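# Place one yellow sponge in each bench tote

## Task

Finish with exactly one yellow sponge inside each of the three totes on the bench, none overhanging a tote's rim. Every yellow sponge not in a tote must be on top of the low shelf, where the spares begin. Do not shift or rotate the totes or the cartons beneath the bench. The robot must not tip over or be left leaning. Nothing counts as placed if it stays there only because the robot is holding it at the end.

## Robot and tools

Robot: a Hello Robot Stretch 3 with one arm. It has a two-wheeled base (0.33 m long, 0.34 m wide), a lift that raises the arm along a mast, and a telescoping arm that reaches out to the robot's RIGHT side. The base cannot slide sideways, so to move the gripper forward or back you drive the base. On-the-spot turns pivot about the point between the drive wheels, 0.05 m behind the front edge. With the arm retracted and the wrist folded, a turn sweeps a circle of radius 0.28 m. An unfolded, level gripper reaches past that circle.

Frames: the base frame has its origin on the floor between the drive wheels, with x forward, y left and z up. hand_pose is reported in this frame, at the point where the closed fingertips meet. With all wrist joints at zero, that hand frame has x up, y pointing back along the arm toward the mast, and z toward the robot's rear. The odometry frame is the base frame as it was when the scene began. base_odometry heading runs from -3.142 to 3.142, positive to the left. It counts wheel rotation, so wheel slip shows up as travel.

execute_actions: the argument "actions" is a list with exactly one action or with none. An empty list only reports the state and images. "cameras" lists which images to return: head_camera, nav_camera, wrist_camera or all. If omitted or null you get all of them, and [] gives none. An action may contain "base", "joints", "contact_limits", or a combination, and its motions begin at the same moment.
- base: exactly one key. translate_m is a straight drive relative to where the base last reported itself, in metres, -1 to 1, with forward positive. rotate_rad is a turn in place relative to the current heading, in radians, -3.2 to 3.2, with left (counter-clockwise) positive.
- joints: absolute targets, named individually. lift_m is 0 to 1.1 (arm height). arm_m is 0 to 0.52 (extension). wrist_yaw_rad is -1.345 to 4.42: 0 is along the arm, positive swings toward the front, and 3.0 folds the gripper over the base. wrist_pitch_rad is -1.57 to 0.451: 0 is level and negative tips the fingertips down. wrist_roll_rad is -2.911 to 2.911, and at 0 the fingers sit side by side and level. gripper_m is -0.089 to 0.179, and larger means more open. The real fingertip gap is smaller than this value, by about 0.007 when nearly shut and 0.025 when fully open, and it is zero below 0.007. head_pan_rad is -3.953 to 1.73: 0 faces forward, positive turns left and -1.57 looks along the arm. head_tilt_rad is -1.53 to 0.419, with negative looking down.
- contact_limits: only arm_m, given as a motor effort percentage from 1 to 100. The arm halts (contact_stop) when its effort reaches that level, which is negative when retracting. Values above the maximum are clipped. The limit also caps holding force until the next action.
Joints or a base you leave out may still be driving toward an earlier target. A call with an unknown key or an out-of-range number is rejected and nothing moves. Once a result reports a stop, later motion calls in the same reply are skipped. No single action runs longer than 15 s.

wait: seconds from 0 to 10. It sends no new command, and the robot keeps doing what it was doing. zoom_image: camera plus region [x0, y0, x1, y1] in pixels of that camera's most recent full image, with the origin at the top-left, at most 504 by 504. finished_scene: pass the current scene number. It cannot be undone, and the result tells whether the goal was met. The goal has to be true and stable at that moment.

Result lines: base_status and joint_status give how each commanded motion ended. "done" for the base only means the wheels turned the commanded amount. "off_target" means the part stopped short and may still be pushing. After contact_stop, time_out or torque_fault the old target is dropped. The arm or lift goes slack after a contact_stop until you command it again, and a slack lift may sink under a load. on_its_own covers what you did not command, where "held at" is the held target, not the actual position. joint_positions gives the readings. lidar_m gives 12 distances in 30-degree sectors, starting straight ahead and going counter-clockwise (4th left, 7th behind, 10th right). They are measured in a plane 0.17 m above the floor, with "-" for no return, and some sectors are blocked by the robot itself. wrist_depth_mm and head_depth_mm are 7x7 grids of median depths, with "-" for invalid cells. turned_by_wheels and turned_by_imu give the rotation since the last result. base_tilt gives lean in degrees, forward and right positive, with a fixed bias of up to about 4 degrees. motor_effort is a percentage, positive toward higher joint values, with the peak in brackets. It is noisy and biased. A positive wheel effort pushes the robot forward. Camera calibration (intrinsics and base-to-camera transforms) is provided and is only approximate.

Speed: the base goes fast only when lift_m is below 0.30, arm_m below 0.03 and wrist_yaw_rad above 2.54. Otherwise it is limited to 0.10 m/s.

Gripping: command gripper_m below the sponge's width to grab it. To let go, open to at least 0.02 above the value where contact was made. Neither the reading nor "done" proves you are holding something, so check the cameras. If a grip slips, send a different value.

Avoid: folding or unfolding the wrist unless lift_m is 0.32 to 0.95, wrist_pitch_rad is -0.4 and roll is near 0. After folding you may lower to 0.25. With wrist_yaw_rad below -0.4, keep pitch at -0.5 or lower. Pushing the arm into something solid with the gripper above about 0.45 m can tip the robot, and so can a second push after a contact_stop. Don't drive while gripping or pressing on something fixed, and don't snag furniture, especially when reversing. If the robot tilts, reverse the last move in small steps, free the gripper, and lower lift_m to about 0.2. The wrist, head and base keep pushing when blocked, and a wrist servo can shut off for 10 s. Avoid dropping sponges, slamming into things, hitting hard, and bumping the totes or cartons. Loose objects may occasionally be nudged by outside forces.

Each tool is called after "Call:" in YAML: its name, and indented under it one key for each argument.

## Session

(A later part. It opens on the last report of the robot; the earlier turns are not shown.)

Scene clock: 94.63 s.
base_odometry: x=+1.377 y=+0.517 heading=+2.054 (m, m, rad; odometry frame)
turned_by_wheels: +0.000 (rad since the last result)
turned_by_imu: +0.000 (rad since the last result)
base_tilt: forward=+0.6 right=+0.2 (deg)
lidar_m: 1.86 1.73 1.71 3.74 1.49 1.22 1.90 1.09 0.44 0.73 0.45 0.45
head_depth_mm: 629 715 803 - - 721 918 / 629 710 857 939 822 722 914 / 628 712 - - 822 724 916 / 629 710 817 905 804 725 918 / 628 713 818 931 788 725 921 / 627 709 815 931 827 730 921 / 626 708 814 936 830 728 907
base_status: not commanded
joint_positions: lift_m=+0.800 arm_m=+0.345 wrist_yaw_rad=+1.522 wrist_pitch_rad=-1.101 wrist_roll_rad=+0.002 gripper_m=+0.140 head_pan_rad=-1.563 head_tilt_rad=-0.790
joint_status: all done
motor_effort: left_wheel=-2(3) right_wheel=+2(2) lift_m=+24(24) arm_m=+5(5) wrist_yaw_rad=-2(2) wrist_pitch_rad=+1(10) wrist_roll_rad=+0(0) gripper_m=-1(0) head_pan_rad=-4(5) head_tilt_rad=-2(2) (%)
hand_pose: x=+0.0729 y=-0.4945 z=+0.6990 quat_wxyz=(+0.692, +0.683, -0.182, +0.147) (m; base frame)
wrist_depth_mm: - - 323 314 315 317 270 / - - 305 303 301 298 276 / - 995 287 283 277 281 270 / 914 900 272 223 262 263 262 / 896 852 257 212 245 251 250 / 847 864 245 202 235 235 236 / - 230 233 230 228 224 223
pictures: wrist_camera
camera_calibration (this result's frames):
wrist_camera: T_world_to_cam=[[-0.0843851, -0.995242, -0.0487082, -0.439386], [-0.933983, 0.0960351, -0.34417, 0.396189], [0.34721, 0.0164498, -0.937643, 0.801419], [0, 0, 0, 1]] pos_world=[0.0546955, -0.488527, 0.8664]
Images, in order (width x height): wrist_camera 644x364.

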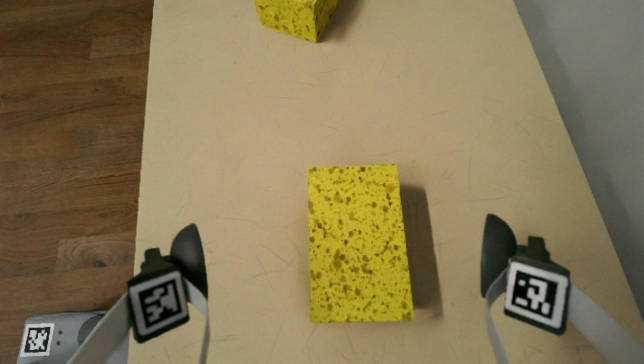

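Call:
execute_actions:
  actions:
    - {"base":{"translate_m":0.018},"joints":{"arm_m":0.357}}
  cameras: []

Call:
execute_actions:
  actions:
    - {"joints":{"lift_m":0.735}}
  cameras: []

Call:
execute_actions:
  actions:
    - {"joints":{"gripper_m":0.02}}
  cameras: []

Call:
execute_actions:
  actions:
    - {"joints":{"lift_m":0.8}}
  cameras: ["wrist_camera"]

Call:
execute_actions:
  actions:
    - {"base":{"translate_m":-0.77},"joints":{"lift_m":1.1,"arm_m":0.005,"wrist_pitch_rad":-0.3}}
  cameras: []

Call:
execute_actions:
  actions:
    - {"base":{"rotate_rad":-1.56}}
  cameras: []

Call:
execute_actions:
  actions:
    - {"base":{"translate_m":-0.45}}
  cameras: []

Scene clock: 101.97 s.
base_odometry: x=+1.369 y=+0.533 heading=+2.054 (m, m, rad; odometry frame)
turned_by_wheels: +0.000 (rad since the last result)
turned_by_imu: +0.000 (rad since the last result)
base_tilt: forward=+0.3 right=+0.2 (deg)
lidar_m: 1.84 1.73 1.71 3.73 1.49 1.23 1.92 1.09 0.45 0.73 0.43 0.94
head_depth_mm: 629 709 802 - - 722 913 / 628 712 - 924 821 722 914 / 627 712 - 922 820 724 917 / 628 711 816 909 786 726 915 / 627 708 815 930 808 727 920 / 627 710 814 933 829 729 923 / 626 707 811 933 825 729 904
base_status: done
joint_positions: lift_m=+0.800 arm_m=+0.357 wrist_yaw_rad=+1.522 wrist_pitch_rad=-1.102 wrist_roll_rad=+0.002 gripper_m=+0.140 head_pan_rad=-1.563 head_tilt_rad=-0.790
joint_status: all done
motor_effort: left_wheel=-2(5) right_wheel=+1(7) lift_m=+24(24) arm_m=+5(10) wrist_yaw_rad=-2(3) wrist_pitch_rad=+1(1) wrist_roll_rad=+0(0) gripper_m=+1(0) head_pan_rad=-4(4) head_tilt_rad=-2(2) (%)
hand_pose: x=+0.0728 y=-0.5065 z=+0.6989 quat_wxyz=(+0.692, +0.683, -0.182, +0.146) (m; base frame)
wrist_depth_mm: - - 320 315 317 315 255 / - 317 309 299 299 297 262 / - 298 287 285 281 274 264 / 934 279 271 268 265 262 261 / 908 267 258 210 249 253 249 / 838 859 243 201 239 237 244 / - 233 233 193 224 227 223
pictures: none
No camera images: the call's "cameras" was empty. Leave "cameras" out to get every camera's image.

Scene clock: 103.40 s.
base_odometry: x=+1.369 y=+0.533 heading=+2.054 (m, m, rad; odometry frame)
turned_by_wheels: +0.000 (rad since the last result)
turned_by_imu: +0.000 (rad since the last result)
base_tilt: forward=+0.4 right=+0.0 (deg)
lidar_m: 1.84 1.74 1.70 3.75 1.50 1.23 1.91 1.09 0.45 0.73 0.43 0.94
head_depth_mm: 628 711 816 920 - - 1058 / 628 710 794 923 820 721 915 / 628 711 801 - 822 722 913 / 628 709 818 912 787 725 918 / 627 711 815 928 790 728 921 / 626 710 817 934 827 728 922 / 627 709 812 926 828 730 903
base_status: not commanded
joint_positions: lift_m=+0.735 arm_m=+0.357 wrist_yaw_rad=+1.522 wrist_pitch_rad=-1.102 wrist_roll_rad=+0.002 gripper_m=+0.140 head_pan_rad=-1.563 head_tilt_rad=-0.790
joint_status: all done
motor_effort: left_wheel=-2(2) right_wheel=+1(1) lift_m=+14(21) arm_m=+5(5) wrist_yaw_rad=-2(2) wrist_pitch_rad=+1(1) wrist_roll_rad=+0(0) gripper_m=+1(0) head_pan_rad=-4(6) head_tilt_rad=-2(3) (%)
hand_pose: x=+0.0728 y=-0.5065 z=+0.6345 quat_wxyz=(+0.692, +0.683, -0.182, +0.146) (m; base frame)
wrist_depth_mm: - 249 244 241 238 232 235 / 988 231 229 225 223 219 219 / 898 218 214 213 208 207 205 / 865 206 204 153 193 196 194 / 513 197 191 145 183 187 184 / 189 186 182 138 139 177 175 / 176 173 175 132 132 168 167
pictures: none
No camera images: the call's "cameras" was empty. Leave "cameras" out to get every camera's image.

Scene clock: 105.10 s.
base_odometry: x=+1.369 y=+0.533 heading=+2.054 (m, m, rad; odometry frame)
turned_by_wheels: +0.000 (rad since the last result)
turned_by_imu: +0.000 (rad since the last result)
base_tilt: forward=+0.5 right=+0.0 (deg)
lidar_m: 1.84 1.73 1.71 3.71 1.50 1.24 1.92 1.09 0.45 0.73 0.43 0.94
head_depth_mm: 631 714 818 922 - - 1055 / 628 711 792 921 817 720 912 / 629 711 801 - 820 722 917 / 627 710 816 915 784 725 916 / 627 709 816 931 789 727 919 / 625 710 813 933 829 728 921 / 626 708 811 933 829 729 909
base_status: not commanded
joint_positions: lift_m=+0.735 arm_m=+0.357 wrist_yaw_rad=+1.522 wrist_pitch_rad=-1.102 wrist_roll_rad=+0.002 gripper_m=+0.021 head_pan_rad=-1.563 head_tilt_rad=-0.790
joint_status: all done
motor_effort: left_wheel=-3(2) right_wheel=+1(1) lift_m=+14(14) arm_m=+4(5) wrist_yaw_rad=-2(3) wrist_pitch_rad=+1(1) wrist_roll_rad=+0(0) gripper_m=-15(90) head_pan_rad=-4(5) head_tilt_rad=-3(2) (%)
hand_pose: x=+0.0728 y=-0.5065 z=+0.6345 quat_wxyz=(+0.692, +0.683, -0.182, +0.146) (m; base frame)
wrist_depth_mm: - 247 243 241 238 232 233 / 992 232 227 225 224 221 219 / 921 217 214 211 209 207 205 / 854 204 204 151 194 196 194 / 498 194 194 143 144 187 184 / 189 185 185 136 134 177 174 / 178 176 171 130 131 169 167
pictures: none
No camera images: the call's "cameras" was empty. Leave "cameras" out to get every camera's image.

Scene clock: 106.53 s.
base_odometry: x=+1.369 y=+0.533 heading=+2.054 (m, m, rad; odometry frame)
turned_by_wheels: +0.000 (rad since the last result)
turned_by_imu: +0.000 (rad since the last result)
base_tilt: forward=+0.4 right=+0.1 (deg)
lidar_m: 1.84 1.73 1.71 3.74 1.50 1.23 1.92 1.09 0.45 0.73 0.43 0.94
head_depth_mm: 630 711 803 - - 719 911 / 629 709 - 922 821 721 915 / 628 711 - 923 822 723 916 / 628 709 821 927 786 725 920 / 627 709 815 932 772 727 921 / 626 710 816 929 826 727 922 / 624 708 812 935 828 729 904
base_status: not commanded
joint_positions: lift_m=+0.800 arm_m=+0.357 wrist_yaw_rad=+1.522 wrist_pitch_rad=-1.103 wrist_roll_rad=+0.002 gripper_m=+0.021 head_pan_rad=-1.563 head_tilt_rad=-0.790
joint_status: all done
motor_effort: left_wheel=-2(2) right_wheel=+2(1) lift_m=+24(26) arm_m=+5(5) wrist_yaw_rad=-2(3) wrist_pitch_rad=+1(1) wrist_roll_rad=+0(0) gripper_m=-14(16) head_pan_rad=-4(3) head_tilt_rad=-2(3) (%)
hand_pose: x=+0.0726 y=-0.5065 z=+0.6989 quat_wxyz=(+0.692, +0.684, -0.181, +0.146) (m; base frame)
wrist_depth_mm: - - 324 311 316 317 256 / - 318 304 303 293 298 259 / - 301 285 287 280 276 266 / 915 280 272 150 260 261 262 / 891 263 256 143 143 250 250 / 858 249 247 136 134 236 238 / - 235 229 130 131 224 223
pictures: wrist_camera
camera_calibration (this result's frames):
wrist_camera: T_world_to_cam=[[-0.0844493, -0.995239, -0.048662, -0.451374], [-0.934432, 0.0960577, -0.342944, 0.396192], [0.345986, 0.0165099, -0.938095, 0.802042], [0, 0, 0, 1]] pos_world=[0.0546014, -0.500524, 0.866298]
Images, in order (width x height): wrist_camera 644x364.

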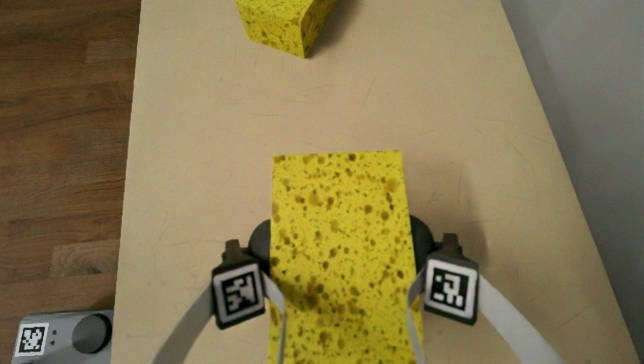

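Scene clock: 115.30 s.
base_odometry: x=+1.727 y=-0.149 heading=+2.054 (m, m, rad; odometry frame)
turned_by_wheels: +0.000 (rad since the last result)
turned_by_imu: -0.002 (rad since the last result)
base_tilt: forward=+0.2 right=+0.1 (deg)
lidar_m: 1.69 2.31 2.71 1.10 0.81 0.98 1.14 1.14 0.81 0.77 0.67 0.59
head_depth_mm: - - - - 1233 1338 1184 / - - - - 1227 1347 1187 / 652 - - - 1227 1348 1182 / 656 743 - - - 1359 1190 / 655 741 - - - 1348 1192 / 648 732 - - - 1361 1192 / 658 729 - - 1297 1337 1194
base_status: done
joint_positions: lift_m=+1.100 arm_m=+0.005 wrist_yaw_rad=+1.522 wrist_pitch_rad=-0.325 wrist_roll_rad=+0.002 gripper_m=+0.021 head_pan_rad=-1.563 head_tilt_rad=-0.790
joint_status: all done
motor_effort: left_wheel=-2(6) right_wheel=+1(3) lift_m=+24(26) arm_m=-3(4) wrist_yaw_rad=-3(3) wrist_pitch_rad=+12(12) wrist_roll_rad=+0(0) gripper_m=-15(14) head_pan_rad=-4(4) head_tilt_rad=-2(2) (%)
hand_pose: x=+0.2135 y=-0.1620 z=+1.1338 quat_wxyz=(+0.584, +0.564, -0.427, +0.398) (m; base frame)
wrist_depth_mm: - - - - - 955 641 / - - - - - 961 665 / - - - - - 989 677 / - - - 151 - - 675 / - - - 143 143 979 697 / - - - 136 134 831 694 / - - - 129 131 692 664
pictures: none
No camera images: the call's "cameras" was empty. Leave "cameras" out to get every camera's image.

Scene clock: 118.70 s.
base_odometry: x=+1.727 y=-0.149 heading=+0.494 (m, m, rad; odometry frame)
turned_by_wheels: -1.560 (rad since the last result)
turned_by_imu: -1.586 (rad since the last result)
base_tilt: forward=+0.3 right=+0.2 (deg)
lidar_m: 0.77 0.67 0.59 1.70 2.44 2.73 1.02 0.71 0.99 1.14 1.13 0.81
head_depth_mm: - - - - 1552 1342 1186 / - - - - 1563 1348 1181 / 999 - - - 1558 1350 1187 / 1009 1141 - - - 1354 1188 / 1005 1145 - - - 1356 1195 / 1006 1141 - - - 1362 1193 / 1005 1120 - - 1513 1371 1199
base_status: done
joint_positions: lift_m=+1.100 arm_m=+0.005 wrist_yaw_rad=+1.522 wrist_pitch_rad=-0.325 wrist_roll_rad=+0.002 gripper_m=+0.021 head_pan_rad=-1.563 head_tilt_rad=-0.790
joint_status: not commanded
motor_effort: left_wheel=+2(8) right_wheel=-3(6) lift_m=+24(24) arm_m=-4(4) wrist_yaw_rad=-2(2) wrist_pitch_rad=+12(12) wrist_roll_rad=+0(0) gripper_m=-15(15) head_pan_rad=-4(4) head_tilt_rad=-2(2) (%)
hand_pose: x=+0.2135 y=-0.1620 z=+1.1338 quat_wxyz=(+0.584, +0.564, -0.427, +0.398) (m; base frame)
wrist_depth_mm: 592 597 609 599 610 623 637 / 623 632 657 653 676 684 685 / 673 668 673 711 710 700 761 / 737 746 752 150 743 766 810 / 763 805 775 143 143 890 846 / 842 834 867 136 134 966 979 / 768 896 970 129 131 - -
pictures: none
No camera images: the call's "cameras" was empty. Leave "cameras" out to get every camera's image.

Scene clock: 124.27 s.
base_odometry: x=+1.331 y=-0.363 heading=+0.494 (m, m, rad; odometry frame)
turned_by_wheels: +0.000 (rad since the last result)
turned_by_imu: -0.001 (rad since the last result)
base_tilt: forward=+0.5 right=+0.1 (deg)
lidar_m: 1.22 0.93 1.32 2.58 2.37 2.70 1.10 0.36 0.34 0.93 1.20 1.28
head_depth_mm: - - - - 1229 1080 818 / - - - - 1451 1325 1185 / 1014 - - - 1556 1356 1189 / 1024 1156 - - - 1354 1191 / 1021 1152 - - - 1360 1187 / 1020 1155 - - - 1349 1194 / 1023 1130 - - 1521 1359 1191
base_status: done
joint_positions: lift_m=+1.100 arm_m=+0.005 wrist_yaw_rad=+1.522 wrist_pitch_rad=-0.325 wrist_roll_rad=+0.002 gripper_m=+0.021 head_pan_rad=-1.563 head_tilt_rad=-0.790
joint_status: not commanded
motor_effort: left_wheel=+2(3) right_wheel=-2(6) lift_m=+24(24) arm_m=-4(4) wrist_yaw_rad=-3(2) wrist_pitch_rad=+12(12) wrist_roll_rad=+0(0) gripper_m=-15(15) head_pan_rad=-4(4) head_tilt_rad=-2(2) (%)
hand_pose: x=+0.2135 y=-0.1620 z=+1.1338 quat_wxyz=(+0.584, +0.564, -0.427, +0.398) (m; base frame)
wrist_depth_mm: 973 947 - - - - - / - - - - - - - / - - - - - - - / - - - 151 - - - / - - - 143 143 - - / - - - 136 134 - - / - - - 129 130 - -
pictures: none
No camera images: the call's "cameras" was empty. Leave "cameras" out to get every camera's image.

Call:
execute_actions:
  actions:
    - {"base":{"rotate_rad":0.035}}
  cameras: []

Call:
execute_actions:
  actions:
    - {"base":{"translate_m":-0.46}}
  cameras: []

Call:
execute_actions:
  actions:
    - {"base":{"translate_m":-0.45},"joints":{"wrist_yaw_rad":0,"arm_m":0.3}}
  cameras: ["wrist_camera"]

Scene clock: 127.30 s.
base_odometry: x=+1.331 y=-0.363 heading=+0.529 (m, m, rad; odometry frame)
turned_by_wheels: +0.035 (rad since the last result)
turned_by_imu: +0.036 (rad since the last result)
base_tilt: forward=+0.4 right=+0.1 (deg)
lidar_m: 1.22 0.93 1.32 2.57 2.12 2.80 1.02 0.36 0.34 1.05 1.20 1.27
head_depth_mm: - - - - 1233 1086 982 / - - - - 1493 1320 1180 / 1012 - - - 1562 1355 1184 / 1024 1157 - - - 1358 1187 / 1030 1162 - - - 1358 1190 / 1027 1163 - - - 1361 1194 / 1032 1147 - - 1510 1360 1194
base_status: done
joint_positions: lift_m=+1.100 arm_m=+0.005 wrist_yaw_rad=+1.522 wrist_pitch_rad=-0.325 wrist_roll_rad=+0.002 gripper_m=+0.021 head_pan_rad=-1.563 head_tilt_rad=-0.790
joint_status: not commanded
motor_effort: left_wheel=-2(3) right_wheel=+1(1) lift_m=+24(24) arm_m=-3(3) wrist_yaw_rad=-2(3) wrist_pitch_rad=+12(12) wrist_roll_rad=+0(0) gripper_m=-14(15) head_pan_rad=-5(4) head_tilt_rad=-2(2) (%)
hand_pose: x=+0.2135 y=-0.1619 z=+1.1338 quat_wxyz=(+0.584, +0.564, -0.427, +0.398) (m; base frame)
wrist_depth_mm: - - - - - - - / - - - - - - - / - - - - - - - / - - - 150 - - - / - - - 143 143 - - / - - - 136 134 - - / - - - 129 131 - -
pictures: none
No camera images: the call's "cameras" was empty. Leave "cameras" out to get every camera's image.

Scene clock: 133.03 s.
base_odometry: x=+0.933 y=-0.595 heading=+0.529 (m, m, rad; odometry frame)
turned_by_wheels: +0.000 (rad since the last result)
turned_by_imu: -0.001 (rad since the last result)
base_tilt: forward=+0.4 right=+0.2 (deg)
lidar_m: 1.68 1.36 2.07 2.01 2.06 2.78 0.97 0.35 0.25 0.24 0.25 1.65
head_depth_mm: - - - - 450 413 933 / - - - - 451 414 991 / 1017 - - - 452 415 942 / 1030 863 - - - 1010 940 / 1028 864 - - - 1015 938 / 1032 867 - - - 1289 898 / 1035 1131 - - 437 525 665
base_status: done
joint_positions: lift_m=+1.100 arm_m=+0.005 wrist_yaw_rad=+1.522 wrist_pitch_rad=-0.325 wrist_roll_rad=+0.002 gripper_m=+0.021 head_pan_rad=-1.563 head_tilt_rad=-0.790
joint_status: not commanded
motor_effort: left_wheel=-1(8) right_wheel=+1(3) lift_m=+24(24) arm_m=-3(4) wrist_yaw_rad=-3(3) wrist_pitch_rad=+12(12) wrist_roll_rad=+0(0) gripper_m=-14(14) head_pan_rad=-4(4) head_tilt_rad=-2(2) (%)
hand_pose: x=+0.2135 y=-0.1619 z=+1.1338 quat_wxyz=(+0.584, +0.564, -0.427, +0.398) (m; base frame)
wrist_depth_mm: - - - - - - - / - - - - - - - / - - - - - - - / - - - 150 - - - / - - - 143 143 - - / - - - 135 135 - - / - - - 130 131 - -
pictures: none
No camera images: the call's "cameras" was empty. Leave "cameras" out to get every camera's image.

Scene clock: 138.50 s.
base_odometry: x=+0.545 y=-0.822 heading=+0.529 (m, m, rad; odometry frame)
turned_by_wheels: +0.000 (rad since the last result)
turned_by_imu: +0.000 (rad since the last result)
base_tilt: forward=+0.2 right=-0.1 (deg)
lidar_m: 1.79 2.02 2.71 1.98 2.05 2.43 2.33 0.35 0.26 0.25 0.25 0.35
head_depth_mm: 1006 630 478 514 374 1005 934 / 985 637 480 516 375 1005 936 / 782 639 482 518 376 1023 1087 / 795 642 485 520 377 1013 942 / 1010 641 488 511 378 1013 940 / 1033 869 624 388 403 1011 939 / 1032 870 669 541 457 1035 992
base_status: done
joint_positions: lift_m=+1.100 arm_m=+0.300 wrist_yaw_rad=+0.002 wrist_pitch_rad=-0.325 wrist_roll_rad=+0.002 gripper_m=+0.021 head_pan_rad=-1.563 head_tilt_rad=-0.790
joint_status: all done
motor_effort: left_wheel=-1(6) right_wheel=+1(3) lift_m=+24(24) arm_m=+5(6) wrist_yaw_rad=-3(7) wrist_pitch_rad=+12(12) wrist_roll_rad=+0(0) gripper_m=-15(14) head_pan_rad=-4(4) head_tilt_rad=-2(2) (%)
hand_pose: x=-0.0210 y=-0.6798 z=+1.1338 quat_wxyz=(+0.697, +0.115, -0.698, -0.114) (m; base frame)
wrist_depth_mm: 571 564 561 557 558 545 549 / 602 606 593 596 596 581 587 / 650 640 650 641 630 627 620 / 683 695 692 150 615 663 643 / 579 586 516 143 144 472 507 / 473 464 309 136 135 296 419 / 382 382 227 130 131 241 340
pictures: wrist_camera
camera_calibration (this result's frames):
wrist_camera: T_world_to_cam=[[-0.998175, -0.0115878, -0.0592656, 0.0509202], [0.0486329, 0.427536, -0.902689, 1.35519], [0.0357983, -0.903924, -0.426192, 0.0326648], [0, 0, 0, 1]] pos_world=[-0.0162487, -0.549275, 1.24025]
Images, in order (width x height): wrist_camera 644x364.

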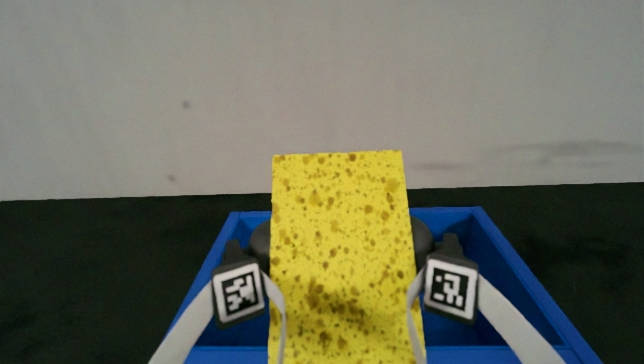

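Call:
execute_actions:
  actions:
    - {"base":{"translate_m":-0.02},"joints":{"arm_m":0.495}}
  cameras: []

Call:
execute_actions:
  actions:
    - {"joints":{"wrist_pitch_rad":-0.95}}
  cameras: ["wrist_camera"]

Call:
execute_actions:
  actions:
    - {"joints":{"wrist_pitch_rad":-1.03,"arm_m":0.52,"lift_m":1.045}}
  cameras: ["wrist_camera"]

Scene clock: 144.40 s.
base_odometry: x=+0.528 y=-0.832 heading=+0.529 (m, m, rad; odometry frame)
turned_by_wheels: +0.000 (rad since the last result)
turned_by_imu: +0.001 (rad since the last result)
base_tilt: forward=+0.2 right=+0.0 (deg)
lidar_m: 1.81 2.03 2.71 1.98 2.05 2.40 2.30 0.35 0.26 0.25 0.25 0.35
head_depth_mm: 1004 632 476 514 375 1005 932 / 990 635 479 518 376 1003 936 / 792 639 482 517 376 1009 972 / 994 642 484 520 377 1014 973 / 1000 642 487 521 378 1010 941 / 1031 867 478 454 379 1009 941 / 1035 870 669 515 438 1040 997
base_status: done
joint_positions: lift_m=+1.100 arm_m=+0.495 wrist_yaw_rad=+0.002 wrist_pitch_rad=-0.325 wrist_roll_rad=+0.002 gripper_m=+0.021 head_pan_rad=-1.563 head_tilt_rad=-0.790
joint_status: all done
motor_effort: left_wheel=-1(6) right_wheel=+1(2) lift_m=+25(24) arm_m=+5(6) wrist_yaw_rad=-4(2) wrist_pitch_rad=+12(12) wrist_roll_rad=+0(0) gripper_m=-15(14) head_pan_rad=-6(4) head_tilt_rad=-2(2) (%)
hand_pose: x=-0.0211 y=-0.8748 z=+1.1338 quat_wxyz=(+0.697, +0.115, -0.698, -0.114) (m; base frame)
wrist_depth_mm: 384 385 383 383 381 378 379 / 410 409 406 407 401 408 403 / 447 441 438 437 433 442 431 / 483 478 479 151 452 469 460 / 528 515 513 143 143 497 485 / 455 455 473 136 135 427 423 / 378 379 360 129 131 361 352
pictures: none
No camera images: the call's "cameras" was empty. Leave "cameras" out to get every camera's image.

Scene clock: 145.57 s.
base_odometry: x=+0.528 y=-0.832 heading=+0.529 (m, m, rad; odometry frame)
turned_by_wheels: +0.000 (rad since the last result)
turned_by_imu: +0.000 (rad since the last result)
base_tilt: forward=+0.3 right=+0.1 (deg)
lidar_m: 1.81 2.03 2.70 1.98 2.04 2.41 2.31 0.35 0.26 0.25 0.25 0.35
head_depth_mm: 1005 632 477 513 375 1001 934 / 993 636 480 517 376 1004 934 / 776 639 483 517 376 1008 973 / 996 641 484 519 377 1013 976 / 1000 643 487 522 378 1012 942 / 1035 866 479 454 379 1013 941 / 1034 872 667 515 437 1032 996
base_status: not commanded
joint_positions: lift_m=+1.100 arm_m=+0.495 wrist_yaw_rad=+0.002 wrist_pitch_rad=-0.955 wrist_roll_rad=+0.002 gripper_m=+0.021 head_pan_rad=-1.563 head_tilt_rad=-0.790
joint_status: all done
motor_effort: left_wheel=-1(1) right_wheel=+1(1) lift_m=+24(24) arm_m=+5(4) wrist_yaw_rad=-2(3) wrist_pitch_rad=+2(10) wrist_roll_rad=+0(0) gripper_m=-15(15) head_pan_rad=-4(5) head_tilt_rad=-2(2) (%)
hand_pose: x=-0.0214 y=-0.7680 z=+1.0153 quat_wxyz=(+0.628, +0.325, -0.628, -0.325) (m; base frame)
wrist_depth_mm: 415 406 399 387 378 376 374 / 375 201 201 200 195 194 326 / 327 219 238 240 238 228 179 / 171 226 291 151 279 249 162 / 162 223 277 142 143 250 161 / 162 221 256 136 135 233 162 / 161 208 232 129 131 224 163
pictures: wrist_camera
camera_calibration (this result's frames):
wrist_camera: T_world_to_cam=[[-0.998244, 0.0257983, -0.0533282, 0.0652202], [0.0481677, 0.877508, -0.477137, 1.19937], [0.0344866, -0.478868, -0.877209, 0.686788], [0, 0, 0, 1]] pos_world=[-0.0163503, -0.72526, 1.1782]
Images, in order (width x height): wrist_camera 644x364.

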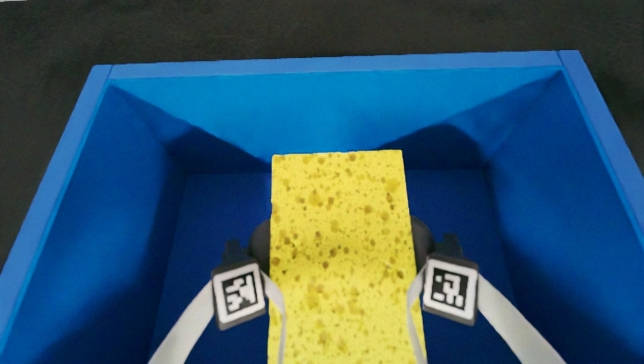

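Scene clock: 146.90 s.
base_odometry: x=+0.528 y=-0.832 heading=+0.529 (m, m, rad; odometry frame)
turned_by_wheels: +0.000 (rad since the last result)
turned_by_imu: +0.000 (rad since the last result)
base_tilt: forward=+0.5 right=+0.0 (deg)
lidar_m: 1.81 2.04 2.71 1.98 2.05 2.40 2.31 0.35 0.26 0.25 0.25 0.35
head_depth_mm: 1005 630 476 515 375 1005 935 / 990 635 478 517 375 1004 935 / - 638 482 518 376 1006 972 / 997 643 485 520 377 1009 973 / 1001 642 486 521 379 1015 943 / 1036 865 479 453 379 1014 942 / 1038 873 668 515 437 1030 995
base_status: not commanded
joint_positions: lift_m=+1.045 arm_m=+0.520 wrist_yaw_rad=+0.002 wrist_pitch_rad=-1.034 wrist_roll_rad=+0.002 gripper_m=+0.021 head_pan_rad=-1.563 head_tilt_rad=-0.790
joint_status: all done
motor_effort: left_wheel=-1(1) right_wheel=+1(1) lift_m=+15(20) arm_m=+5(8) wrist_yaw_rad=-3(2) wrist_pitch_rad=+2(3) wrist_roll_rad=+0(0) gripper_m=-14(14) head_pan_rad=-5(4) head_tilt_rad=-2(2) (%)
hand_pose: x=-0.0214 y=-0.7749 z=+0.9514 quat_wxyz=(+0.614, +0.350, -0.615, -0.350) (m; base frame)
wrist_depth_mm: 148 148 149 148 150 149 145 / 163 181 180 181 182 181 160 / 164 211 226 224 220 218 161 / 164 214 217 150 204 209 161 / 164 203 205 143 143 195 162 / 162 193 193 136 134 184 162 / 162 183 177 129 131 173 163
pictures: wrist_camera
camera_calibration (this result's frames):
wrist_camera: T_world_to_cam=[[-0.99825, 0.0299958, -0.0509644, 0.0629564], [0.0481576, 0.912514, -0.4062, 1.13464], [0.0343215, -0.407944, -0.912362, 0.715882], [0, 0, 0, 1]] pos_world=[-0.0163653, -0.745222, 1.11724]
Images, in order (width x height): wrist_camera 644x364.

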